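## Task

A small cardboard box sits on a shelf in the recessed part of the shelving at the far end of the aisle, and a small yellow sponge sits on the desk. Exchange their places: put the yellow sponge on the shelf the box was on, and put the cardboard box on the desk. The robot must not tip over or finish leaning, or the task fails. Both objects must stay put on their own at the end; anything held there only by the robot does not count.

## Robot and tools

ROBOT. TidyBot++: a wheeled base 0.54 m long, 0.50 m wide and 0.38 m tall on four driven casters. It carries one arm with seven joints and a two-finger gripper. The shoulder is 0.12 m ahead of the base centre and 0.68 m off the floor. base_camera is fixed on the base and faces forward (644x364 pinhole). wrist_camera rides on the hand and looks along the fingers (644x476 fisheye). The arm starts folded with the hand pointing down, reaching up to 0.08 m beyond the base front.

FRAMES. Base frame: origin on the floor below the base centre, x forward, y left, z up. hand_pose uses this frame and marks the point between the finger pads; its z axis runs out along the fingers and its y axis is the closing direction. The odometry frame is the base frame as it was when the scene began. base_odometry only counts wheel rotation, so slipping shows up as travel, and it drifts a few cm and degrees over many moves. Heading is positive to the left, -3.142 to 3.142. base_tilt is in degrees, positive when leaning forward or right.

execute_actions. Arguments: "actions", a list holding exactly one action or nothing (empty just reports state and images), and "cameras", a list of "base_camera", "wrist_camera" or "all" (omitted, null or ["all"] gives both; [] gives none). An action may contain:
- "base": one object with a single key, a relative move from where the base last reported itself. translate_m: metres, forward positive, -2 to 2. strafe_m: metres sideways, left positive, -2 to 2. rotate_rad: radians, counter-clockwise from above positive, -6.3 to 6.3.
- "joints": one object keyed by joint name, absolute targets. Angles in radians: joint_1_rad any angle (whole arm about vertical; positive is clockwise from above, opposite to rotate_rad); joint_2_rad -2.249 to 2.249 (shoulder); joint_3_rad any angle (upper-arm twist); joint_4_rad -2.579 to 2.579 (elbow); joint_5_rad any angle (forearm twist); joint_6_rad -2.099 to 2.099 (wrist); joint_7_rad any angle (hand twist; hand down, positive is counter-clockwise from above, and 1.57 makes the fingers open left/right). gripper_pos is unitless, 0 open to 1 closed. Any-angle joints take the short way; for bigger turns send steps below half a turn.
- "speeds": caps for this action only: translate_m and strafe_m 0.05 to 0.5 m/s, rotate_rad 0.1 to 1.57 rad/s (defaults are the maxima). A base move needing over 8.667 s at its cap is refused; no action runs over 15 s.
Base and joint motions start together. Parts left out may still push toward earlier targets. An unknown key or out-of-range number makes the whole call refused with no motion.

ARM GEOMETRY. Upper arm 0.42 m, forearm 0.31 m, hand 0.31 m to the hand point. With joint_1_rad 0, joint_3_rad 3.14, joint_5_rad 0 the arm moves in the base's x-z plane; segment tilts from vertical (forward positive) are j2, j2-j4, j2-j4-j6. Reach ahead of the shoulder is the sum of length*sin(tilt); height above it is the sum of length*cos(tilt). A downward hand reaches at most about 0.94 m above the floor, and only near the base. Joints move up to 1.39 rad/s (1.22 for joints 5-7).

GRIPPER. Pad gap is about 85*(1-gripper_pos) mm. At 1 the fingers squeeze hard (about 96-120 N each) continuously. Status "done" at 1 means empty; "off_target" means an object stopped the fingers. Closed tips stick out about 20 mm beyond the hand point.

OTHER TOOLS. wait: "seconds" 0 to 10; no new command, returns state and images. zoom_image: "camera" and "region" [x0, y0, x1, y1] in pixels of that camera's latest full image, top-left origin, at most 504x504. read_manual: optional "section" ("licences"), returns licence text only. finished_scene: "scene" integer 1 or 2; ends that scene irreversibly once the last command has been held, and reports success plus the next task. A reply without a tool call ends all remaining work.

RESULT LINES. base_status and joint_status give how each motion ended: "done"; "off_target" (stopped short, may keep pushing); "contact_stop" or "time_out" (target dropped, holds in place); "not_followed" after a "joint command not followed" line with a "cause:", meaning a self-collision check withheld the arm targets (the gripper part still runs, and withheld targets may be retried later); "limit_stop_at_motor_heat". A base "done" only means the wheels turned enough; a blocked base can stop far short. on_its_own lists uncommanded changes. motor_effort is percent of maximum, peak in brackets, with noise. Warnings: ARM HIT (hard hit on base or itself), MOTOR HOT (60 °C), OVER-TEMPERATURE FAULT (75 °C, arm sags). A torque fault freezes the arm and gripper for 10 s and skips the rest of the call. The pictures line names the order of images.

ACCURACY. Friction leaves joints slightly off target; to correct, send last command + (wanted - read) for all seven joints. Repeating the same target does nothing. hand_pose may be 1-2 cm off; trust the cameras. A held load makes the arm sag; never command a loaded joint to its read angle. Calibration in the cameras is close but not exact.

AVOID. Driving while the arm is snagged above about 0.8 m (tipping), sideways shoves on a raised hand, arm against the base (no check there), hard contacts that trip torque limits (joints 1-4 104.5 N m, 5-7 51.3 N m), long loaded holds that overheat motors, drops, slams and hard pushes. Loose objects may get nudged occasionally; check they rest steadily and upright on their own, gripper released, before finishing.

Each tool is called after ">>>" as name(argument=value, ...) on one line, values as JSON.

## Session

>>> execute_actions(actions=[])

Scene clock: 0.00 s.
base_odometry: x=+0.000 y=+0.000 heading=+0.000 (m, m, rad; odometry frame)
base_tilt: forward=-0.1 right=-0.5 (deg)
base_status: not commanded
joint_positions: joint_1_rad=-0.004 joint_2_rad=-0.316 joint_3_rad=+3.128 joint_4_rad=-2.507 joint_5_rad=+0.003 joint_6_rad=-0.892 joint_7_rad=+1.557 gripper_pos=+0.000
joint_status: not commanded
motor_effort: joint_1_rad=-1 joint_2_rad=-2 joint_3_rad=+1 joint_4_rad=+12 joint_5_rad=+0 joint_6_rad=+2 joint_7_rad=-1 (%)
hand_pose: x=+0.2622 y=+0.0027 z=+0.5882 quat_wxyz=(+0.003, +1.000, +0.003, +0.029) (m; base frame)
pictures: base_camera, wrist_camera
camera_calibration (this result's frames):
wrist_camera: T_world_to_cam=[[-0.139959, -0.98879, -0.0520115, 0.086335], [-0.980271, 0.145774, -0.133483, 0.405762], [0.139568, 0.0323033, -0.989685, 0.673508], [0, 0, 0, 1]] pos_world=[0.31584, 0.00446095, 0.725214]
Images, in order (width x height): base_camera 644x364, wrist_camera 644x476.

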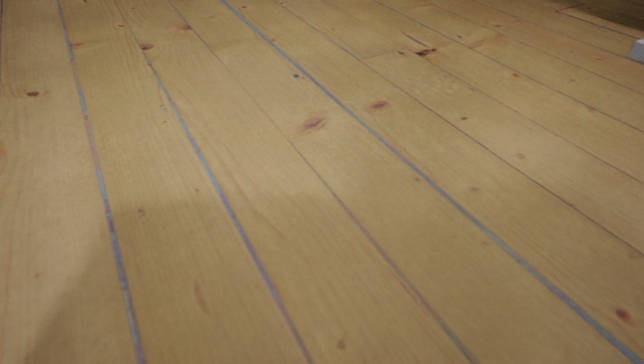

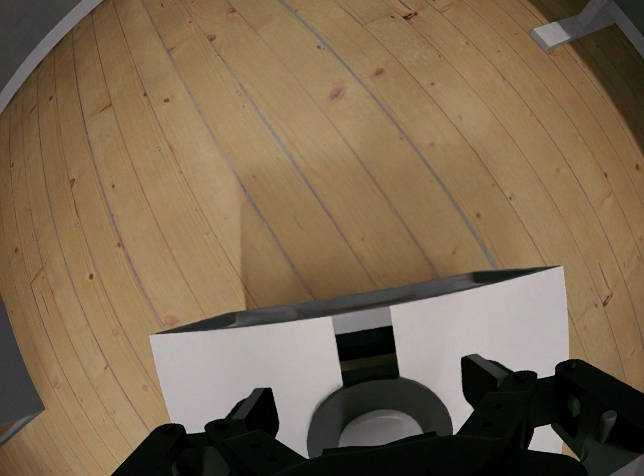

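>>> execute_actions(actions=[{"base": {"rotate_rad": 1.98}, "joints": {"joint_1_rad": 3.12, "joint_2_rad": 0.0, "joint_4_rad": -1.45, "joint_6_rad": -0.9}}])

Scene clock: 27.97 s.
base_odometry: x=+0.000 y=+0.000 heading=+1.979 (m, m, rad; odometry frame)
base_tilt: forward=-0.1 right=-0.5 (deg)
base_status: done
joint_positions: joint_1_rad=+3.101 joint_2_rad=-0.025 joint_3_rad=+3.128 joint_4_rad=-1.462 joint_5_rad=+0.003 joint_6_rad=-0.892 joint_7_rad=+1.557 gripper_pos=+0.000
joint_status: all done
motor_effort: joint_1_rad=-1(1) joint_2_rad=-19(19) joint_3_rad=+0(2) joint_4_rad=+18(19) joint_5_rad=+0(0) joint_6_rad=+6(7) joint_7_rad=+0(1) (%)
hand_pose: x=-0.4071 y=-0.0295 z=+0.9302 quat_wxyz=(+0.395, +0.019, -0.918, +0.012) (m; base frame)
pictures: base_camera, wrist_camera
camera_calibration (this result's frames):
wrist_camera: T_world_to_cam=[[0.0219361, 0.988701, -0.148285, 0.19246], [0.629745, -0.128862, -0.766039, 1.03577], [-0.776492, -0.0765777, -0.625456, 0.39147], [0, 0, 0, 1]] pos_world=[-0.352516, -0.0268364, 1.06682]
Images, in order (width x height): base_camera 644x364, wrist_camera 644x476.

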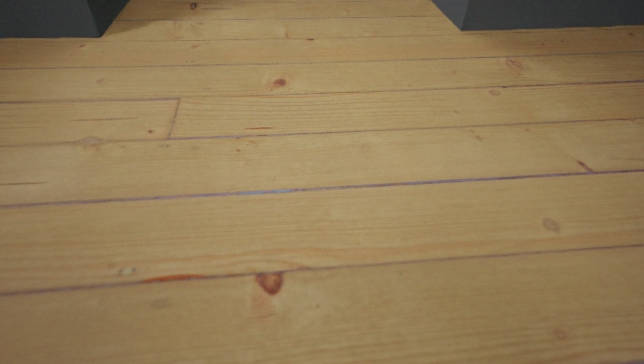

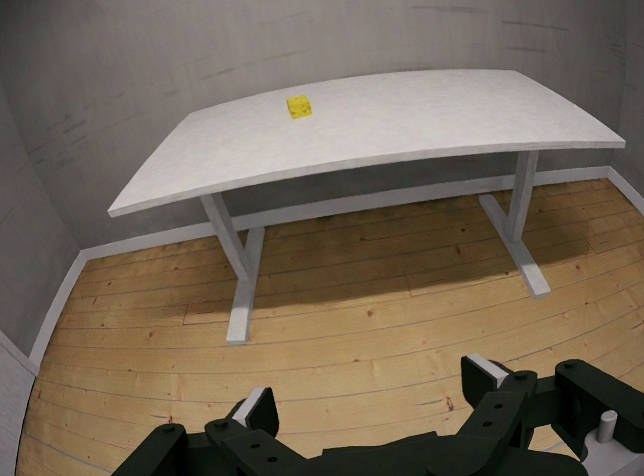

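>>> zoom_image(camera="wrist_camera", region=[255, 75, 345, 185])

Region (255, 75, 345, 185) of wrist_camera's 644x476 image, scaled by 4.582; it fills the left 412 columns of this view, and the rest is white.

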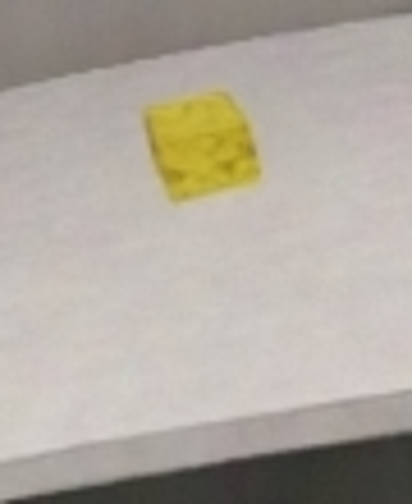

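>>> execute_actions(actions=[{"base": {"translate_m": -0.7}, "joints": {"joint_1_rad": 2.91, "joint_2_rad": 0.25, "joint_4_rad": -1.71, "joint_6_rad": 0.03, "joint_7_rad": 1.59}}], cameras=["wrist_camera"])

Scene clock: 74.07 s.
base_odometry: x=+0.279 y=-0.642 heading=+1.980 (m, m, rad; odometry frame)
base_tilt: forward=-0.2 right=-0.5 (deg)
base_status: done
joint_positions: joint_1_rad=+2.924 joint_2_rad=+0.243 joint_3_rad=+3.128 joint_4_rad=-1.706 joint_5_rad=+0.003 joint_6_rad=-0.008 joint_7_rad=+1.565 gripper_pos=+0.000
joint_status: all done
motor_effort: joint_1_rad=+0(1) joint_2_rad=-27(31) joint_3_rad=+1(2) joint_4_rad=+18(20) joint_5_rad=+1(0) joint_6_rad=+7(8) joint_7_rad=-1(1) (%)
hand_pose: x=-0.5443 y=-0.1568 z=+0.8566 quat_wxyz=(+0.554, +0.094, -0.824, +0.066) (m; base frame)
pictures: wrist_camera
camera_calibration (this result's frames):
wrist_camera: T_world_to_cam=[[-0.214972, 0.963101, -0.161934, 0.18912], [0.330138, -0.0843859, -0.940153, 1.04242], [-0.919128, -0.255567, -0.299816, -0.155415], [0, 0, 0, 1]] pos_world=[-0.446334, -0.133895, 0.964067]
Images, in order (width x height): wrist_camera 644x476.

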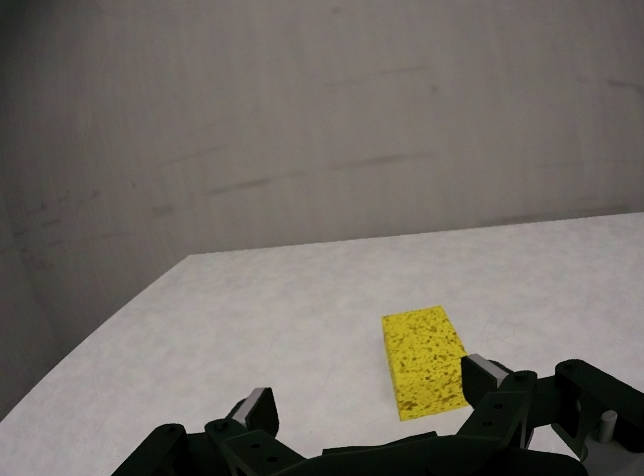

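>>> zoom_image(camera="wrist_camera", region=[360, 290, 500, 430])

Region (360, 290, 500, 430) of wrist_camera's 644x476 image, scaled by 3.600.

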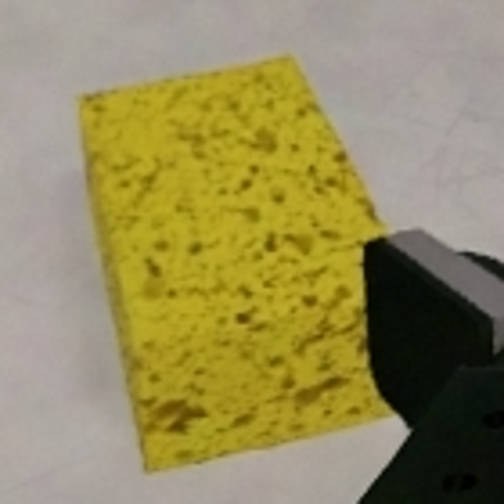

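>>> execute_actions(actions=[{"base": {"translate_m": -0.105}, "joints": {"joint_1_rad": 2.98}}], cameras=["wrist_camera"])

Scene clock: 129.70 s.
base_odometry: x=+0.321 y=-0.739 heading=+1.980 (m, m, rad; odometry frame)
base_tilt: forward=-0.3 right=-0.5 (deg)
base_status: done
joint_positions: joint_1_rad=+2.966 joint_2_rad=+0.246 joint_3_rad=+3.130 joint_4_rad=-1.706 joint_5_rad=+0.003 joint_6_rad=-0.008 joint_7_rad=+1.565 gripper_pos=+0.000
joint_status: all done
motor_effort: joint_1_rad=-1(2) joint_2_rad=-27(32) joint_3_rad=+1(2) joint_4_rad=+19(20) joint_5_rad=+0(1) joint_6_rad=+7(9) joint_7_rad=+0(0) (%)
hand_pose: x=-0.5510 y=-0.1277 z=+0.8545 quat_wxyz=(+0.554, +0.076, -0.827, +0.054) (m; base frame)
pictures: wrist_camera
camera_calibration (this result's frames):
wrist_camera: T_world_to_cam=[[-0.171993, 0.971777, -0.161458, 0.18368], [0.328886, -0.0978508, -0.939287, 1.04198], [-0.928576, -0.214652, -0.302774, -0.152286], [0, 0, 0, 1]] pos_world=[-0.45251, -0.109226, 0.962267]
Images, in order (width x height): wrist_camera 644x476.

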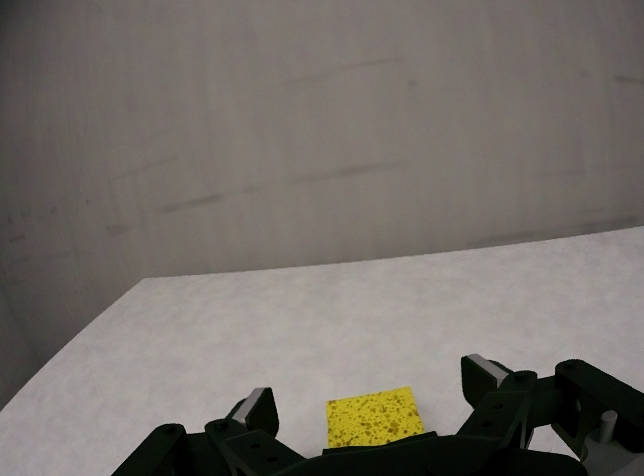

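>>> execute_actions(actions=[{"joints": {"joint_2_rad": 0.362}}], cameras=["wrist_camera"])

Scene clock: 145.23 s.
base_odometry: x=+0.321 y=-0.739 heading=+1.980 (m, m, rad; odometry frame)
base_tilt: forward=-0.2 right=-0.6 (deg)
base_status: not commanded
joint_positions: joint_1_rad=+2.966 joint_2_rad=+0.357 joint_3_rad=+3.130 joint_4_rad=-1.707 joint_5_rad=+0.003 joint_6_rad=-0.008 joint_7_rad=+1.565 gripper_pos=+0.000
joint_status: all done
motor_effort: joint_1_rad=-1(1) joint_2_rad=-31(35) joint_3_rad=+0(0) joint_4_rad=+18(18) joint_5_rad=-1(0) joint_6_rad=+8(9) joint_7_rad=-1(1) (%)
hand_pose: x=-0.5654 y=-0.1303 z=+0.7778 quat_wxyz=(+0.507, +0.078, -0.857, +0.050) (m; base frame)
pictures: wrist_camera
camera_calibration (this result's frames):
wrist_camera: T_world_to_cam=[[-0.154337, 0.974908, -0.160421, 0.180882], [0.429758, -0.0799606, -0.899397, 1.00275], [-0.889656, -0.207753, -0.406633, -0.0857351], [0, 0, 0, 1]] pos_world=[-0.479299, -0.113975, 0.896029]
Images, in order (width x height): wrist_camera 644x476.

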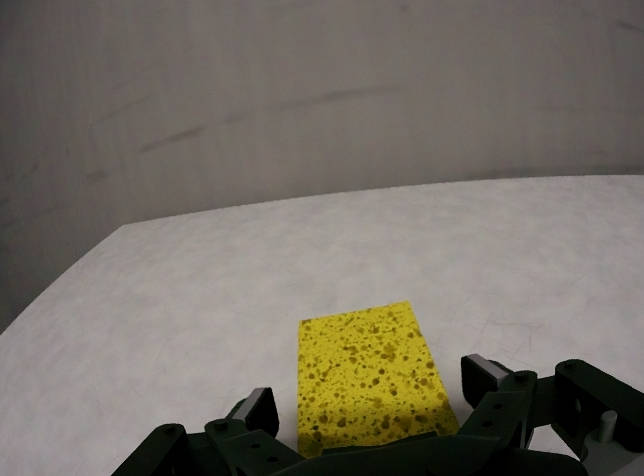

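>>> execute_actions(actions=[{"joints": {"gripper_pos": 1.0}}], cameras=["wrist_camera"])

Scene clock: 149.20 s.
base_odometry: x=+0.321 y=-0.739 heading=+1.980 (m, m, rad; odometry frame)
base_tilt: forward=-0.3 right=-0.5 (deg)
base_status: not commanded
joint_positions: joint_1_rad=+2.966 joint_2_rad=+0.356 joint_3_rad=+3.130 joint_4_rad=-1.707 joint_5_rad=+0.003 joint_6_rad=-0.006 joint_7_rad=+1.565 gripper_pos=+0.378
joint_status: gripper_pos off_target (ended at +0.378, target +1.000)
motor_effort: joint_1_rad=-1(1) joint_2_rad=-30(31) joint_3_rad=+0(0) joint_4_rad=+16(17) joint_5_rad=+0(1) joint_6_rad=+7(8) joint_7_rad=+0(0) (%)
hand_pose: x=-0.5656 y=-0.1303 z=+0.7787 quat_wxyz=(+0.508, +0.078, -0.856, +0.050) (m; base frame)
pictures: wrist_camera
camera_calibration (this result's frames):
wrist_camera: T_world_to_cam=[[-0.154682, 0.974843, -0.16048, 0.18087], [0.427811, -0.0803252, -0.900292, 1.00316], [-0.890534, -0.207914, -0.404624, -0.0876379], [0, 0, 0, 1]] pos_world=[-0.479231, -0.113962, 0.896703]
Images, in order (width x height): wrist_camera 644x476.

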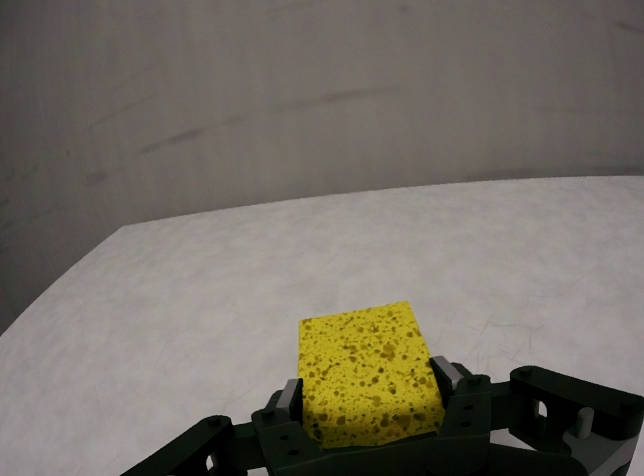

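>>> execute_actions(actions=[{"base": {"translate_m": 1.35}, "joints": {"joint_1_rad": -0.02, "joint_2_rad": -0.42, "joint_4_rad": -2.5, "joint_6_rad": 0.45}}])

Scene clock: 178.80 s.
base_odometry: x=-0.218 y=+0.499 heading=+1.981 (m, m, rad; odometry frame)
base_tilt: forward=-0.1 right=-0.5 (deg)
base_status: done
joint_positions: joint_1_rad=+0.002 joint_2_rad=-0.397 joint_3_rad=+3.129 joint_4_rad=-2.488 joint_5_rad=+0.003 joint_6_rad=+0.406 joint_7_rad=+1.565 gripper_pos=+0.378
joint_status: all done
motor_effort: joint_1_rad=-1(4) joint_2_rad=-5(34) joint_3_rad=+1(2) joint_4_rad=+18(17) joint_5_rad=+0(0) joint_6_rad=+9(8) joint_7_rad=+0(1) (%)
hand_pose: x=+0.5381 y=+0.0070 z=+0.8778 quat_wxyz=(-0.003, +0.746, +0.005, +0.665) (m; base frame)
pictures: base_camera, wrist_camera
camera_calibration (this result's frames):
wrist_camera: T_world_to_cam=[[0.0430998, -0.987552, -0.151274, 0.132926], [-0.0401073, 0.149583, -0.987935, 0.95835], [0.998265, 0.048647, -0.0331611, -0.380333], [0, 0, 0, 1]] pos_world=[0.412381, 0.00642076, 0.954284]
Images, in order (width x height): base_camera 644x364, wrist_camera 644x476.

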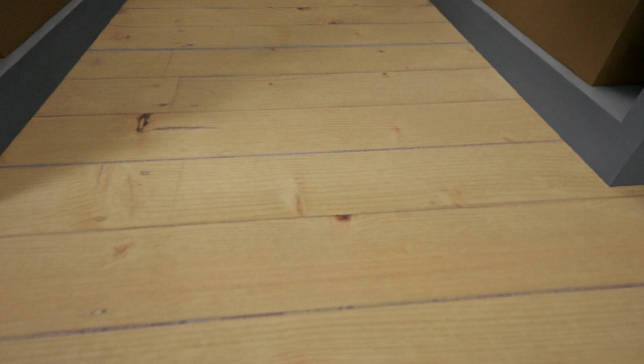

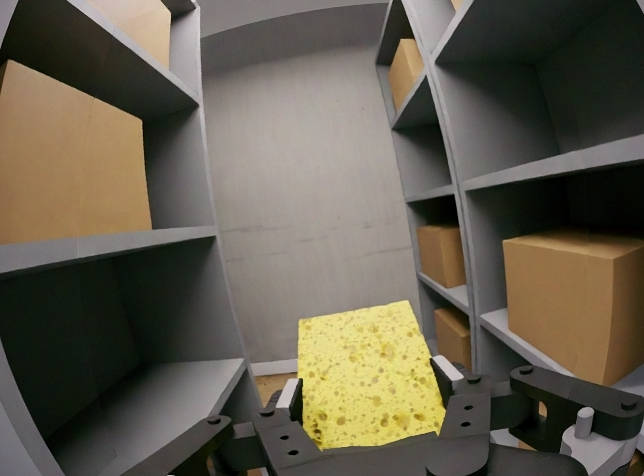

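>>> execute_actions(actions=[{"base": {"translate_m": 1.6}, "joints": {"joint_1_rad": -0.86, "joint_6_rad": 0.2}}])

Scene clock: 207.83 s.
base_odometry: x=-0.858 y=+1.966 heading=+1.982 (m, m, rad; odometry frame)
base_tilt: forward=-0.2 right=-0.6 (deg)
base_status: done
joint_positions: joint_1_rad=-0.839 joint_2_rad=-0.405 joint_3_rad=+3.129 joint_4_rad=-2.491 joint_5_rad=+0.003 joint_6_rad=+0.242 joint_7_rad=+1.565 gripper_pos=+0.378
joint_status: all done
motor_effort: joint_1_rad=-1(0) joint_2_rad=-5(6) joint_3_rad=+0(2) joint_4_rad=+18(18) joint_5_rad=+0(1) joint_6_rad=+9(9) joint_7_rad=+0(0) (%)
hand_pose: x=+0.3860 y=+0.3077 z=+0.8292 quat_wxyz=(-0.248, +0.726, +0.329, +0.551) (m; base frame)
pictures: base_camera, wrist_camera
camera_calibration (this result's frames):
wrist_camera: T_world_to_cam=[[0.747378, -0.646271, -0.154142, 0.0545774], [-0.240775, -0.047225, -0.969431, 0.981968], [0.619236, 0.761645, -0.190901, -0.186959], [0, 0, 0, 1]] pos_world=[0.311416, 0.224042, 0.924673]
Images, in order (width x height): base_camera 644x364, wrist_camera 644x476.

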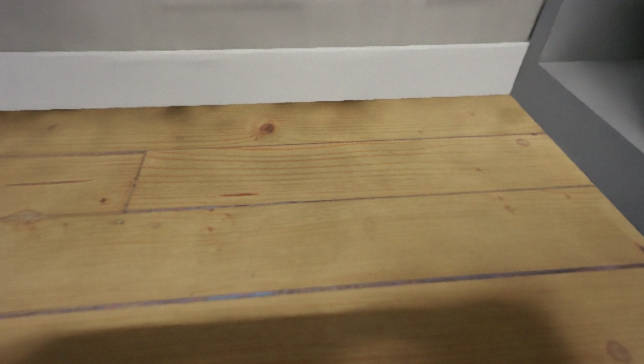

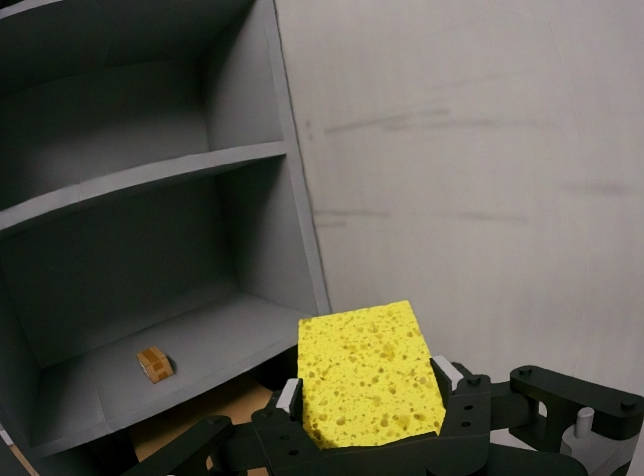

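>>> zoom_image(camera="wrist_camera", region=[110, 325, 210, 425])

Region (110, 325, 210, 425) of wrist_camera's 644x476 image, scaled by 5.040.

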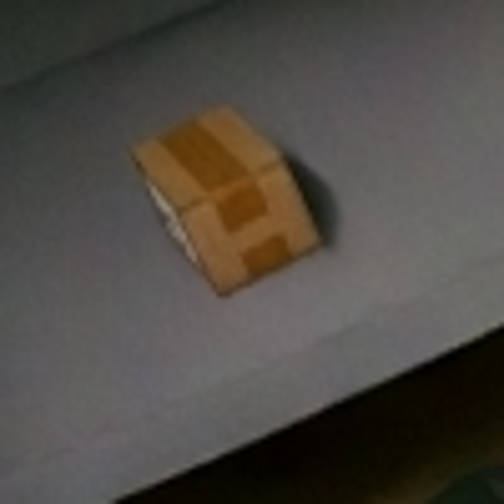

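>>> execute_actions(actions=[{"base": {"translate_m": 0.33}, "joints": {"joint_1_rad": -1.44, "joint_2_rad": 0.585, "joint_4_rad": -1.975, "joint_6_rad": 0.62}}])

Scene clock: 275.57 s.
base_odometry: x=-0.991 y=+2.268 heading=+1.982 (m, m, rad; odometry frame)
base_tilt: forward=-0.1 right=-0.6 (deg)
base_status: done
joint_positions: joint_1_rad=-1.424 joint_2_rad=+0.572 joint_3_rad=+3.131 joint_4_rad=-1.988 joint_5_rad=+0.003 joint_6_rad=+0.575 joint_7_rad=+1.565 gripper_pos=+0.378
joint_status: all done
motor_effort: joint_1_rad=+0(3) joint_2_rad=-33(35) joint_3_rad=+0(1) joint_4_rad=+13(19) joint_5_rad=+0(0) joint_6_rad=+8(10) joint_7_rad=+0(1) (%)
hand_pose: x=+0.2113 y=+0.6789 z=+0.6476 quat_wxyz=(-0.362, +0.633, +0.548, +0.410) (m; base frame)
pictures: base_camera, wrist_camera
camera_calibration (this result's frames):
wrist_camera: T_world_to_cam=[[0.974831, -0.150079, -0.164868, 0.0190457], [-0.204106, -0.303236, -0.9308, 0.922434], [0.0896994, 0.941023, -0.326235, -0.318475], [0, 0, 0, 1]] pos_world=[0.198275, 0.582266, 0.757844]
Images, in order (width x height): base_camera 644x364, wrist_camera 644x476.

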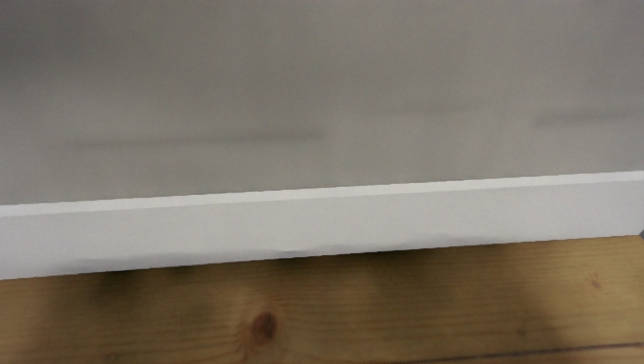

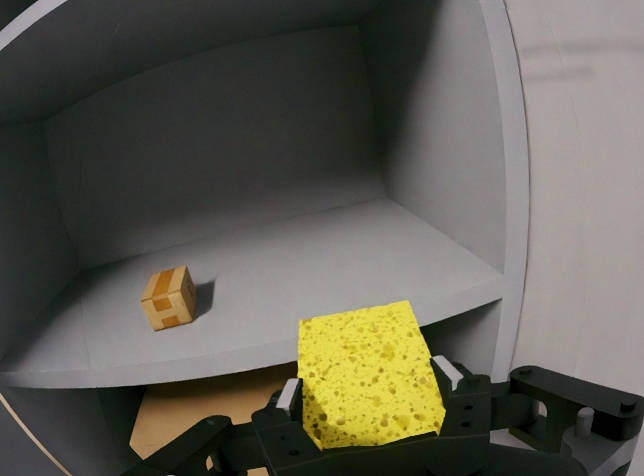

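>>> zoom_image(camera="wrist_camera", region=[120, 250, 250, 380])

Region (120, 250, 250, 380) of wrist_camera's 644x476 image, scaled by 3.877.

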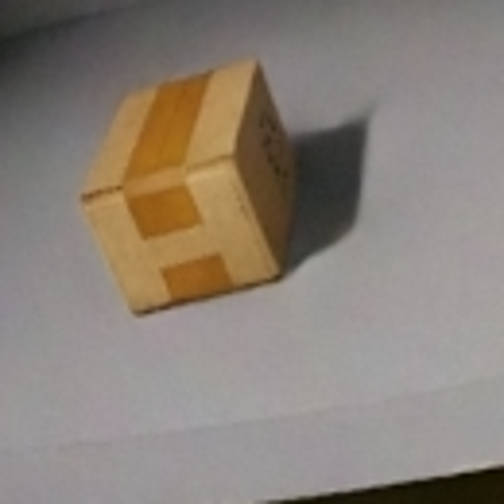

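>>> execute_actions(actions=[{"base": {"strafe_m": 0.35}}], cameras=["wrist_camera"])

Scene clock: 307.27 s.
base_odometry: x=-1.312 y=+2.128 heading=+1.982 (m, m, rad; odometry frame)
base_tilt: forward=-0.2 right=-0.6 (deg)
base_status: done
joint_positions: joint_1_rad=-1.424 joint_2_rad=+0.574 joint_3_rad=+3.131 joint_4_rad=-1.980 joint_5_rad=+0.003 joint_6_rad=+0.578 joint_7_rad=+1.565 gripper_pos=+0.378
joint_status: not commanded
motor_effort: joint_1_rad=-1(2) joint_2_rad=-33(35) joint_3_rad=+0(0) joint_4_rad=+13(14) joint_5_rad=+0(0) joint_6_rad=+8(8) joint_7_rad=-1(0) (%)
hand_pose: x=+0.2118 y=+0.6822 z=+0.6502 quat_wxyz=(-0.364, +0.632, +0.547, +0.412) (m; base frame)
pictures: wrist_camera
camera_calibration (this result's frames):
wrist_camera: T_world_to_cam=[[0.975001, -0.148811, -0.165009, 0.0186944], [-0.203112, -0.295755, -0.933421, 0.922357], [0.0901007, 0.943602, -0.318586, -0.327572], [0, 0, 0, 1]] pos_world=[0.198629, 0.584671, 0.759672]
Images, in order (width x height): wrist_camera 644x476.

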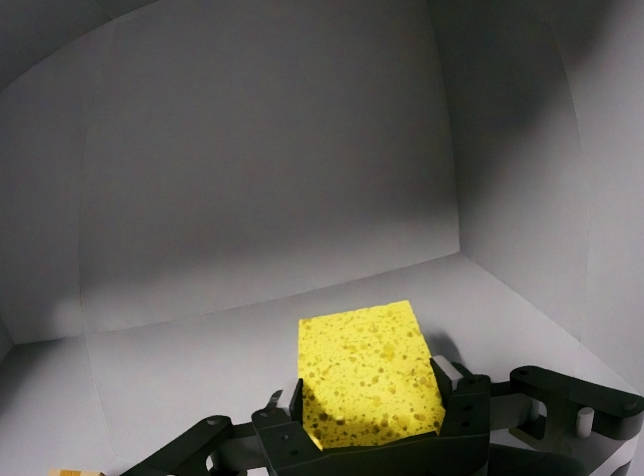

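>>> execute_actions(actions=[{"joints": {"joint_2_rad": 0.668}}], cameras=["wrist_camera"])

Scene clock: 314.70 s.
base_odometry: x=-1.312 y=+2.128 heading=+1.982 (m, m, rad; odometry frame)
base_tilt: forward=-0.1 right=-0.6 (deg)
base_status: not commanded
joint_positions: joint_1_rad=-1.424 joint_2_rad=+0.660 joint_3_rad=+3.131 joint_4_rad=-1.980 joint_5_rad=+0.003 joint_6_rad=+0.578 joint_7_rad=+1.565 gripper_pos=+0.378
joint_status: all done
motor_effort: joint_1_rad=-1(1) joint_2_rad=-34(36) joint_3_rad=+0(0) joint_4_rad=+11(13) joint_5_rad=+0(1) joint_6_rad=+8(9) joint_7_rad=-1(1) (%)
hand_pose: x=+0.2110 y=+0.6771 z=+0.5916 quat_wxyz=(-0.340, +0.649, +0.561, +0.385) (m; base frame)
pictures: wrist_camera
camera_calibration (this result's frames):
wrist_camera: T_world_to_cam=[[0.972951, -0.162662, -0.164034, 0.0182388], [-0.214551, -0.373033, -0.902671, 0.90256], [0.0856402, 0.913448, -0.397842, -0.273123], [0, 0, 0, 1]] pos_world=[0.19929, 0.589136, 0.709047]
Images, in order (width x height): wrist_camera 644x476.

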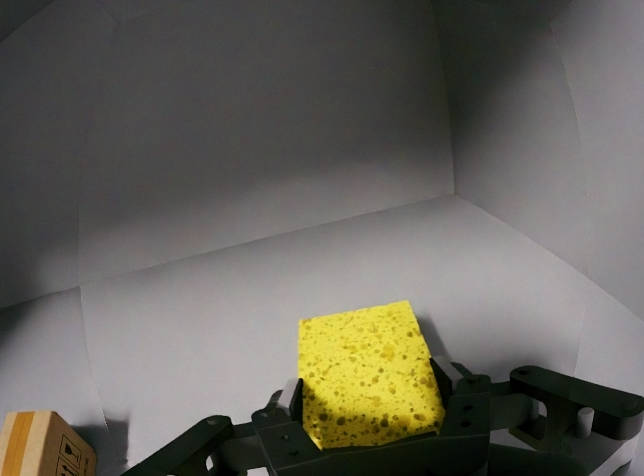

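>>> execute_actions(actions=[{"joints": {"joint_2_rad": 0.69}}], cameras=["wrist_camera"])

Scene clock: 326.30 s.
base_odometry: x=-1.312 y=+2.128 heading=+1.982 (m, m, rad; odometry frame)
base_tilt: forward=-0.1 right=-0.6 (deg)
base_status: not commanded
joint_positions: joint_1_rad=-1.424 joint_2_rad=+0.665 joint_3_rad=+3.131 joint_4_rad=-1.979 joint_5_rad=+0.003 joint_6_rad=+0.583 joint_7_rad=+1.565 gripper_pos=+0.378
joint_status: all done
motor_effort: joint_1_rad=-1(1) joint_2_rad=-33(35) joint_3_rad=+0(0) joint_4_rad=+10(11) joint_5_rad=+0(1) joint_6_rad=+7(8) joint_7_rad=+0(0) (%)
hand_pose: x=+0.2112 y=+0.6779 z=+0.5902 quat_wxyz=(-0.341, +0.649, +0.561, +0.385) (m; base frame)
pictures: wrist_camera
camera_calibration (this result's frames):
wrist_camera: T_world_to_cam=[[0.972963, -0.162511, -0.164113, 0.0179637], [-0.214469, -0.372035, -0.903102, 0.901144], [0.0857085, 0.913882, -0.39683, -0.27529], [0, 0, 0, 1]] pos_world=[0.199385, 0.589759, 0.707529]
Images, in order (width x height): wrist_camera 644x476.

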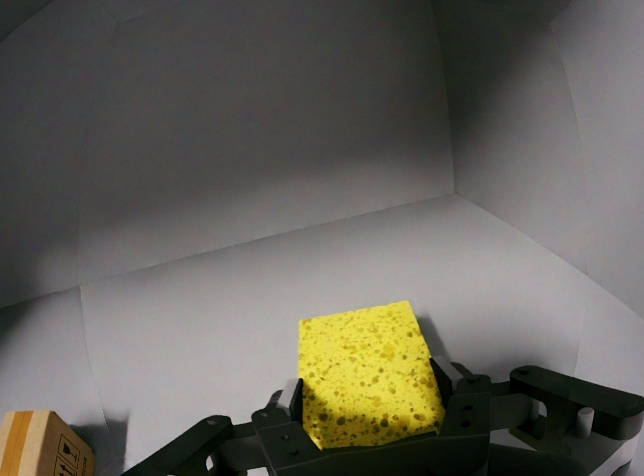

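Contact at the predicted height. Release, then lift while backing off slightly.

>>> execute_actions(actions=[{"joints": {"joint_2_rad": 0.66, "gripper_pos": 0.0}}], cameras=["wrist_camera"])

>>> execute_actions(actions=[{"base": {"strafe_m": -0.05}, "joints": {"joint_2_rad": 0.56}}], cameras=["wrist_camera"])

Scene clock: 334.07 s.
base_odometry: x=-1.312 y=+2.128 heading=+1.982 (m, m, rad; odometry frame)
base_tilt: forward=-0.2 right=-0.6 (deg)
base_status: not commanded
joint_positions: joint_1_rad=-1.424 joint_2_rad=+0.663 joint_3_rad=+3.131 joint_4_rad=-1.979 joint_5_rad=+0.003 joint_6_rad=+0.583 joint_7_rad=+1.565 gripper_pos=+0.000
joint_status: all done
motor_effort: joint_1_rad=-1(1) joint_2_rad=-34(34) joint_3_rad=+0(0) joint_4_rad=+11(12) joint_5_rad=+0(0) joint_6_rad=+6(8) joint_7_rad=-1(0) (%)
hand_pose: x=+0.2112 y=+0.6780 z=+0.5912 quat_wxyz=(-0.341, +0.648, +0.561, +0.386) (m; base frame)
pictures: wrist_camera
camera_calibration (this result's frames):
wrist_camera: T_world_to_cam=[[0.972999, -0.162266, -0.164141, 0.0179769], [-0.21427, -0.370684, -0.903705, 0.901527], [0.0857962, 0.914474, -0.395444, -0.276264], [0, 0, 0, 1]] pos_world=[0.199381, 0.589734, 0.708418]
Images, in order (width x height): wrist_camera 644x476.

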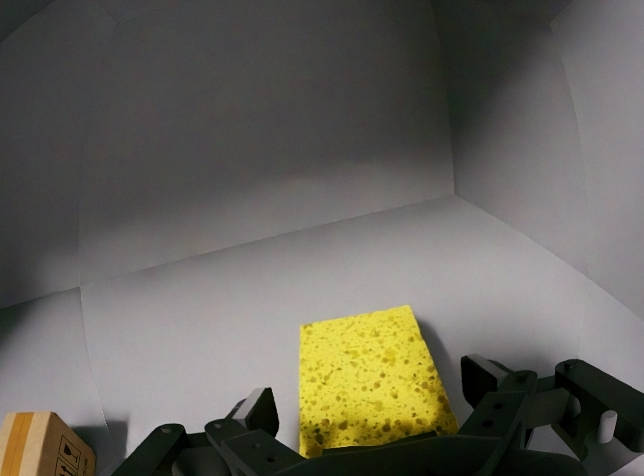

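Scene clock: 335.03 s.
base_odometry: x=-1.266 y=+2.148 heading=+1.982 (m, m, rad; odometry frame)
base_tilt: forward=-0.2 right=-0.6 (deg)
base_status: done
joint_positions: joint_1_rad=-1.424 joint_2_rad=+0.562 joint_3_rad=+3.131 joint_4_rad=-1.978 joint_5_rad=+0.003 joint_6_rad=+0.583 joint_7_rad=+1.565 gripper_pos=+0.000
joint_status: all done
motor_effort: joint_1_rad=-1(1) joint_2_rad=-32(37) joint_3_rad=+0(0) joint_4_rad=+13(14) joint_5_rad=+0(1) joint_6_rad=+8(8) joint_7_rad=-1(1) (%)
hand_pose: x=+0.2121 y=+0.6842 z=+0.6616 quat_wxyz=(-0.370, +0.627, +0.543, +0.419) (m; base frame)
pictures: wrist_camera
camera_calibration (this result's frames):
wrist_camera: T_world_to_cam=[[0.975478, -0.145496, -0.165148, 0.0183181], [-0.200398, -0.27684, -0.939788, 0.924315], [0.091016, 0.949837, -0.299208, -0.343134], [0, 0, 0, 1]] pos_world=[0.198592, 0.584473, 0.769017]
Images, in order (width x height): wrist_camera 644x476.

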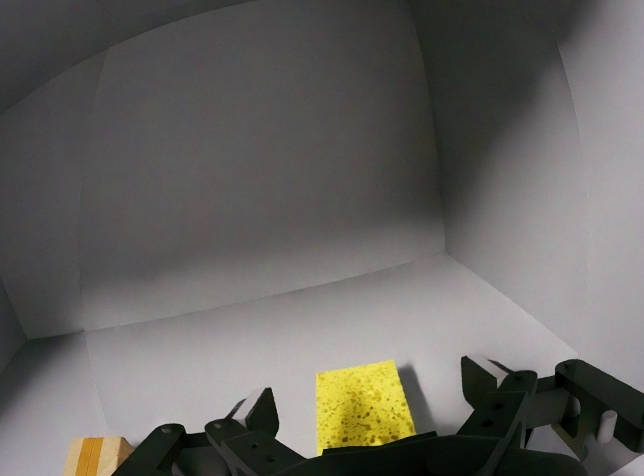

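>>> execute_actions(actions=[{"joints": {"joint_1_rad": -1.75}}], cameras=["wrist_camera"])

Scene clock: 341.07 s.
base_odometry: x=-1.266 y=+2.148 heading=+1.982 (m, m, rad; odometry frame)
base_tilt: forward=-0.2 right=-0.5 (deg)
base_status: not commanded
joint_positions: joint_1_rad=-1.740 joint_2_rad=+0.562 joint_3_rad=+3.125 joint_4_rad=-1.978 joint_5_rad=+0.003 joint_6_rad=+0.583 joint_7_rad=+1.565 gripper_pos=+0.000
joint_status: all done
motor_effort: joint_1_rad=-1(2) joint_2_rad=-32(34) joint_3_rad=+0(1) joint_4_rad=+13(13) joint_5_rad=+0(1) joint_6_rad=+8(8) joint_7_rad=-1(1) (%)
hand_pose: x=-0.0085 y=+0.6786 z=+0.6617 quat_wxyz=(-0.432, +0.533, +0.636, +0.353) (m; base frame)
pictures: wrist_camera
camera_calibration (this result's frames):
wrist_camera: T_world_to_cam=[[0.971077, 0.16946, -0.168205, 0.0209319], [-0.10574, -0.326407, -0.939296, 0.912732], [-0.214076, 0.929915, -0.299048, -0.306871], [0, 0, 0, 1]] pos_world=[0.0104917, 0.579739, 0.769078]
Images, in order (width x height): wrist_camera 644x476.

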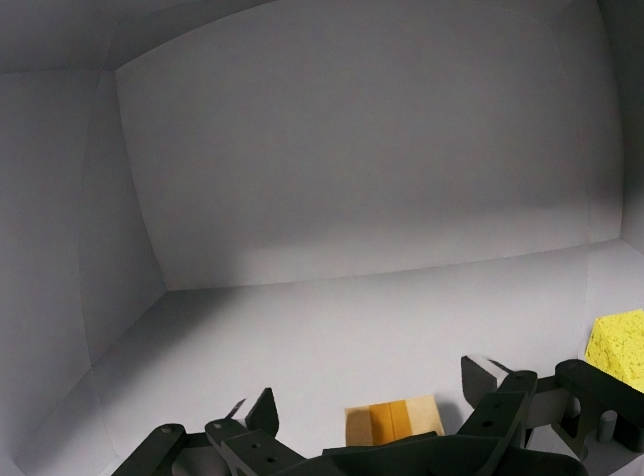

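>>> execute_actions(actions=[{"base": {"translate_m": 0.011}, "joints": {"joint_4_rad": -1.932, "joint_2_rad": 0.61}}], cameras=["wrist_camera"])

Scene clock: 356.03 s.
base_odometry: x=-1.270 y=+2.158 heading=+1.982 (m, m, rad; odometry frame)
base_tilt: forward=-0.2 right=-0.6 (deg)
base_status: done
joint_positions: joint_1_rad=-1.741 joint_2_rad=+0.593 joint_3_rad=+3.127 joint_4_rad=-1.939 joint_5_rad=+0.003 joint_6_rad=+0.583 joint_7_rad=+1.565 gripper_pos=+0.000
joint_status: all done
motor_effort: joint_1_rad=-1(2) joint_2_rad=-33(35) joint_3_rad=+0(1) joint_4_rad=+13(13) joint_5_rad=+0(1) joint_6_rad=+9(9) joint_7_rad=-1(1) (%)
hand_pose: x=-0.0106 y=+0.6923 z=+0.6583 quat_wxyz=(-0.435, +0.532, +0.634, +0.355) (m; base frame)
pictures: wrist_camera
camera_calibration (this result's frames):
wrist_camera: T_world_to_cam=[[0.971012, 0.170177, -0.167857, 0.0194044], [-0.106888, -0.318984, -0.941713, 0.910204], [-0.213802, 0.932357, -0.291547, -0.327726], [0, 0, 0, 1]] pos_world=[0.00837929, 0.592596, 0.764861]
Images, in order (width x height): wrist_camera 644x476.

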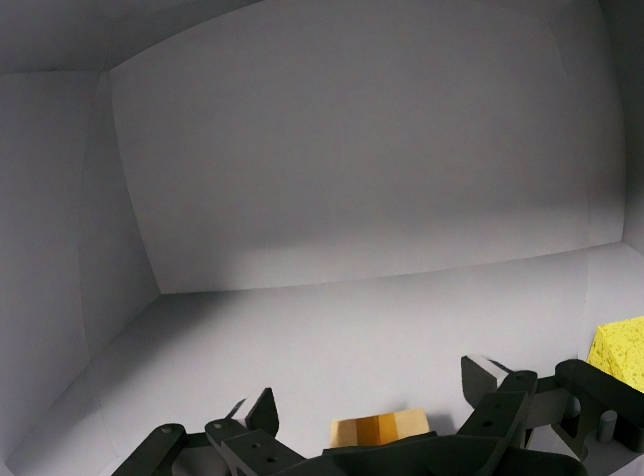

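>>> execute_actions(actions=[{"joints": {"joint_2_rad": 0.702}}], cameras=["wrist_camera"])

Scene clock: 361.63 s.
base_odometry: x=-1.270 y=+2.158 heading=+1.982 (m, m, rad; odometry frame)
base_tilt: forward=-0.2 right=-0.6 (deg)
base_status: not commanded
joint_positions: joint_1_rad=-1.741 joint_2_rad=+0.695 joint_3_rad=+3.127 joint_4_rad=-1.939 joint_5_rad=+0.003 joint_6_rad=+0.583 joint_7_rad=+1.565 gripper_pos=+0.000
joint_status: all done
motor_effort: joint_1_rad=-1(1) joint_2_rad=-35(37) joint_3_rad=+0(0) joint_4_rad=+11(13) joint_5_rad=+0(0) joint_6_rad=+8(8) joint_7_rad=-1(1) (%)
hand_pose: x=-0.0096 y=+0.6864 z=+0.5869 quat_wxyz=(-0.402, +0.550, +0.655, +0.328) (m; base frame)
pictures: wrist_camera
camera_calibration (this result's frames):
wrist_camera: T_world_to_cam=[[0.973897, 0.153371, -0.167339, 0.018701], [-0.09098, -0.411655, -0.906787, 0.884474], [-0.207961, 0.898342, -0.386955, -0.263453], [0, 0, 0, 1]] pos_world=[0.00746863, 0.5979, 0.703214]
Images, in order (width x height): wrist_camera 644x476.

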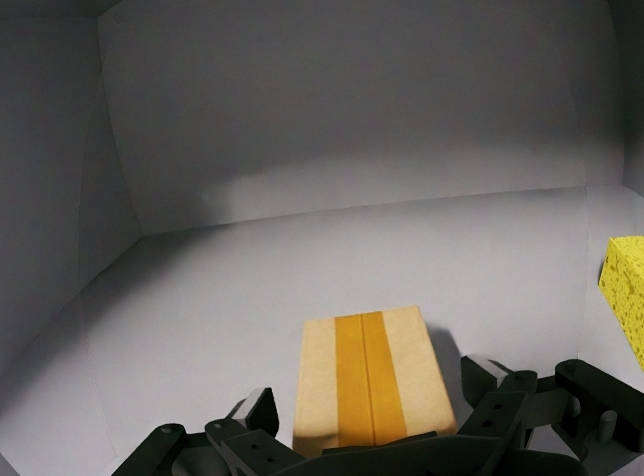

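>>> execute_actions(actions=[{"joints": {"gripper_pos": 1.0}}], cameras=["wrist_camera"])

Scene clock: 365.73 s.
base_odometry: x=-1.270 y=+2.158 heading=+1.982 (m, m, rad; odometry frame)
base_tilt: forward=-0.2 right=-0.6 (deg)
base_status: not commanded
joint_positions: joint_1_rad=-1.741 joint_2_rad=+0.695 joint_3_rad=+3.127 joint_4_rad=-1.938 joint_5_rad=+0.003 joint_6_rad=+0.584 joint_7_rad=+1.566 gripper_pos=+0.345
joint_status: gripper_pos off_target (ended at +0.345, target +1.000)
motor_effort: joint_1_rad=-1(2) joint_2_rad=-36(36) joint_3_rad=+0(1) joint_4_rad=+12(12) joint_5_rad=+0(1) joint_6_rad=+8(8) joint_7_rad=-1(1) (%)
hand_pose: x=-0.0097 y=+0.6868 z=+0.5874 quat_wxyz=(-0.403, +0.549, +0.654, +0.328) (m; base frame)
pictures: wrist_camera
camera_calibration (this result's frames):
wrist_camera: T_world_to_cam=[[0.973888, 0.153925, -0.166883, 0.0181516], [-0.0907173, -0.409996, -0.907564, 0.884447], [-0.208118, 0.899005, -0.385327, -0.264993], [0, 0, 0, 1]] pos_world=[0.00740719, 0.598056, 0.703613]
Images, in order (width x height): wrist_camera 644x476.

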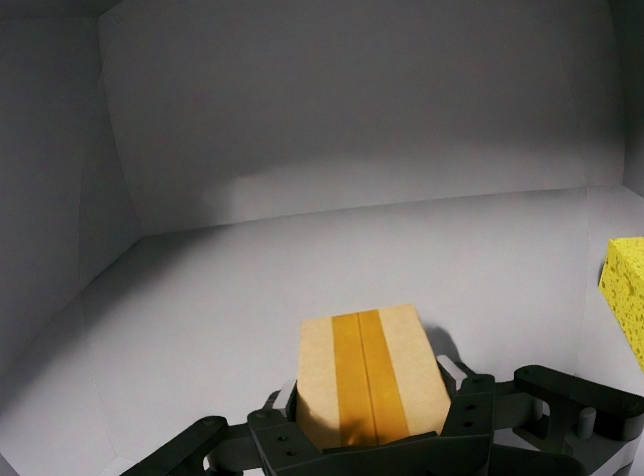

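>>> execute_actions(actions=[{"base": {"strafe_m": -0.28}, "joints": {"joint_1_rad": -2.5, "joint_2_rad": -0.3, "joint_4_rad": -2.5}}])

Scene clock: 374.23 s.
base_odometry: x=-1.013 y=+2.270 heading=+1.983 (m, m, rad; odometry frame)
base_tilt: forward=-0.2 right=-0.4 (deg)
base_status: done
joint_positions: joint_1_rad=-2.478 joint_2_rad=-0.279 joint_3_rad=+3.124 joint_4_rad=-2.494 joint_5_rad=+0.003 joint_6_rad=+0.584 joint_7_rad=+1.566 gripper_pos=+0.345
joint_status: all done
motor_effort: joint_1_rad=-1(3) joint_2_rad=-9(39) joint_3_rad=+1(3) joint_4_rad=+17(17) joint_5_rad=+0(1) joint_6_rad=+10(10) joint_7_rad=-1(1) (%)
hand_pose: x=-0.2386 y=+0.2666 z=+0.8792 quat_wxyz=(-0.650, +0.230, +0.690, +0.218) (m; base frame)
pictures: base_camera, wrist_camera
camera_calibration (this result's frames):
wrist_camera: T_world_to_cam=[[0.562064, 0.813574, -0.148936, 0.0644979], [-0.103393, -0.109545, -0.98859, 0.944362], [-0.820606, 0.571049, 0.0225463, -0.23981], [0, 0, 0, 1]] pos_world=[-0.135401, 0.18792, 0.9486]
Images, in order (width x height): base_camera 644x364, wrist_camera 644x476.

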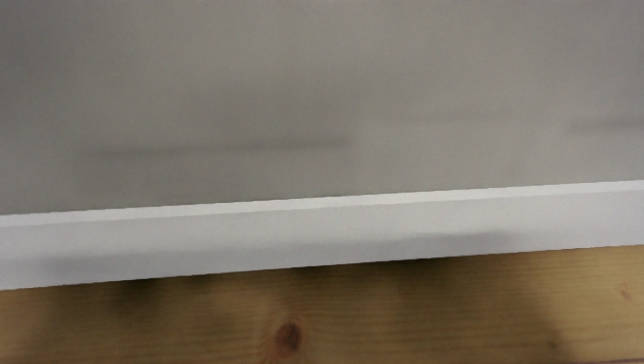

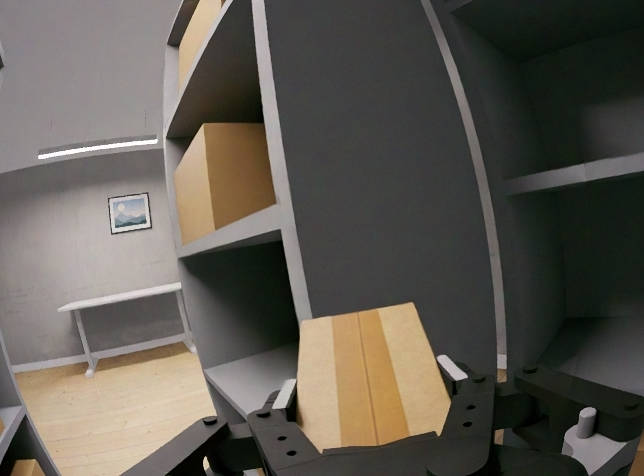

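>>> execute_actions(actions=[{"base": {"translate_m": -2.0}, "joints": {"joint_1_rad": -3.15, "joint_6_rad": 0.0}}])

Scene clock: 397.40 s.
base_odometry: x=-0.212 y=+0.438 heading=+1.983 (m, m, rad; odometry frame)
base_tilt: forward=-0.2 right=-0.5 (deg)
base_status: done
joint_positions: joint_1_rad=-3.128 joint_2_rad=-0.282 joint_3_rad=+3.125 joint_4_rad=-2.496 joint_5_rad=+0.003 joint_6_rad=+0.037 joint_7_rad=+1.566 gripper_pos=+0.345
joint_status: all done
motor_effort: joint_1_rad=-1(3) joint_2_rad=-7(10) joint_3_rad=+1(1) joint_4_rad=+17(18) joint_5_rad=-1(0) joint_6_rad=+8(10) joint_7_rad=+0(1) (%)
hand_pose: x=-0.2711 y=-0.0029 z=+0.7201 quat_wxyz=(-0.464, -0.002, +0.886, +0.001) (m; base frame)
pictures: base_camera, wrist_camera
camera_calibration (this result's frames):
wrist_camera: T_world_to_cam=[[0.0417764, 0.988227, -0.147179, 0.136517], [0.499926, -0.148217, -0.853291, 0.82023], [-0.86506, -0.0379313, -0.500233, 0.253679], [0, 0, 0, 1]] pos_world=[-0.19631, -0.00371584, 0.846886]
Images, in order (width x height): base_camera 644x364, wrist_camera 644x476.

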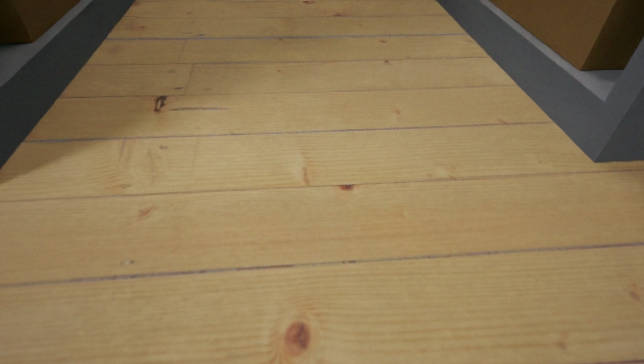

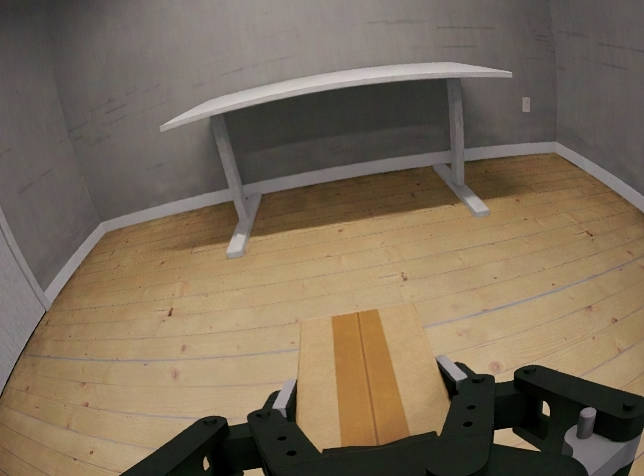

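>>> execute_actions(actions=[{"base": {"translate_m": -1.1}, "joints": {"joint_2_rad": 0.285, "joint_4_rad": -1.712}}], cameras=["wrist_camera"])

Scene clock: 407.07 s.
base_odometry: x=+0.229 y=-0.570 heading=+1.983 (m, m, rad; odometry frame)
base_tilt: forward=-0.1 right=-0.4 (deg)
base_status: done
joint_positions: joint_1_rad=-3.128 joint_2_rad=+0.278 joint_3_rad=+3.125 joint_4_rad=-1.725 joint_5_rad=+0.003 joint_6_rad=+0.034 joint_7_rad=+1.566 gripper_pos=+0.345
joint_status: all done
motor_effort: joint_1_rad=-1(0) joint_2_rad=-29(33) joint_3_rad=+0(1) joint_4_rad=+18(20) joint_5_rad=+0(1) joint_6_rad=+9(8) joint_7_rad=-1(1) (%)
hand_pose: x=-0.5688 y=-0.0029 z=+0.8346 quat_wxyz=(-0.554, +0.001, +0.833, -0.003) (m; base frame)
pictures: wrist_camera
camera_calibration (this result's frames):
wrist_camera: T_world_to_cam=[[0.00932616, 0.986659, -0.162536, 0.160243], [0.312499, -0.157278, -0.936808, 1.02976], [-0.949872, -0.0420555, -0.309796, -0.153787], [0, 0, 0, 1]] pos_world=[-0.46937, -0.00261487, 0.943087]
Images, in order (width x height): wrist_camera 644x476.

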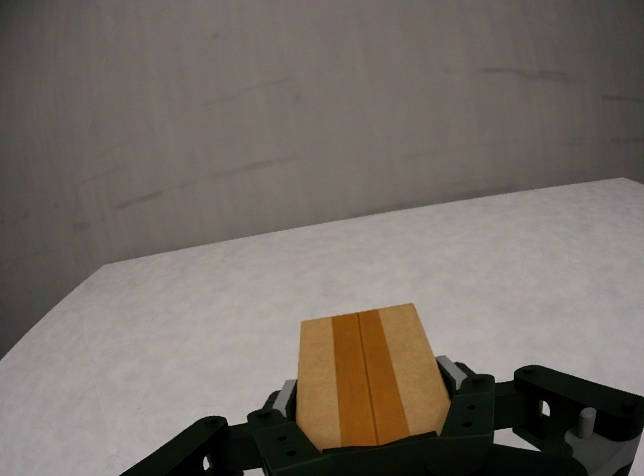

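>>> execute_actions(actions=[{"joints": {"joint_2_rad": 0.376}}], cameras=["wrist_camera"])

Scene clock: 412.27 s.
base_odometry: x=+0.229 y=-0.570 heading=+1.983 (m, m, rad; odometry frame)
base_tilt: forward=-0.1 right=-0.5 (deg)
base_status: not commanded
joint_positions: joint_1_rad=-3.128 joint_2_rad=+0.366 joint_3_rad=+3.125 joint_4_rad=-1.717 joint_5_rad=+0.003 joint_6_rad=+0.035 joint_7_rad=+1.567 gripper_pos=+0.345
joint_status: all done
motor_effort: joint_1_rad=-1(0) joint_2_rad=-32(34) joint_3_rad=+0(0) joint_4_rad=+18(19) joint_5_rad=+0(1) joint_6_rad=+8(8) joint_7_rad=+0(1) (%)
hand_pose: x=-0.5819 y=-0.0028 z=+0.7773 quat_wxyz=(-0.520, +0.001, +0.854, -0.004) (m; base frame)
pictures: wrist_camera
camera_calibration (this result's frames):
wrist_camera: T_world_to_cam=[[0.0221158, 0.9866, -0.16165, 0.157659], [0.387228, -0.157522, -0.908428, 1.00167], [-0.921719, -0.0425049, -0.385523, -0.10868], [0, 0, 0, 1]] pos_world=[-0.491533, -0.00238137, 0.893529]
Images, in order (width x height): wrist_camera 644x476.

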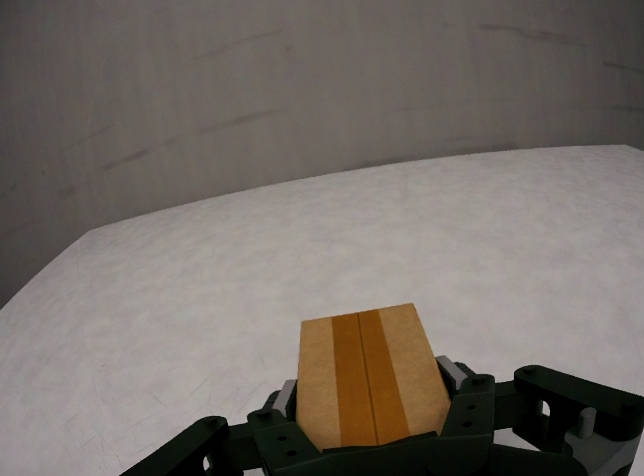

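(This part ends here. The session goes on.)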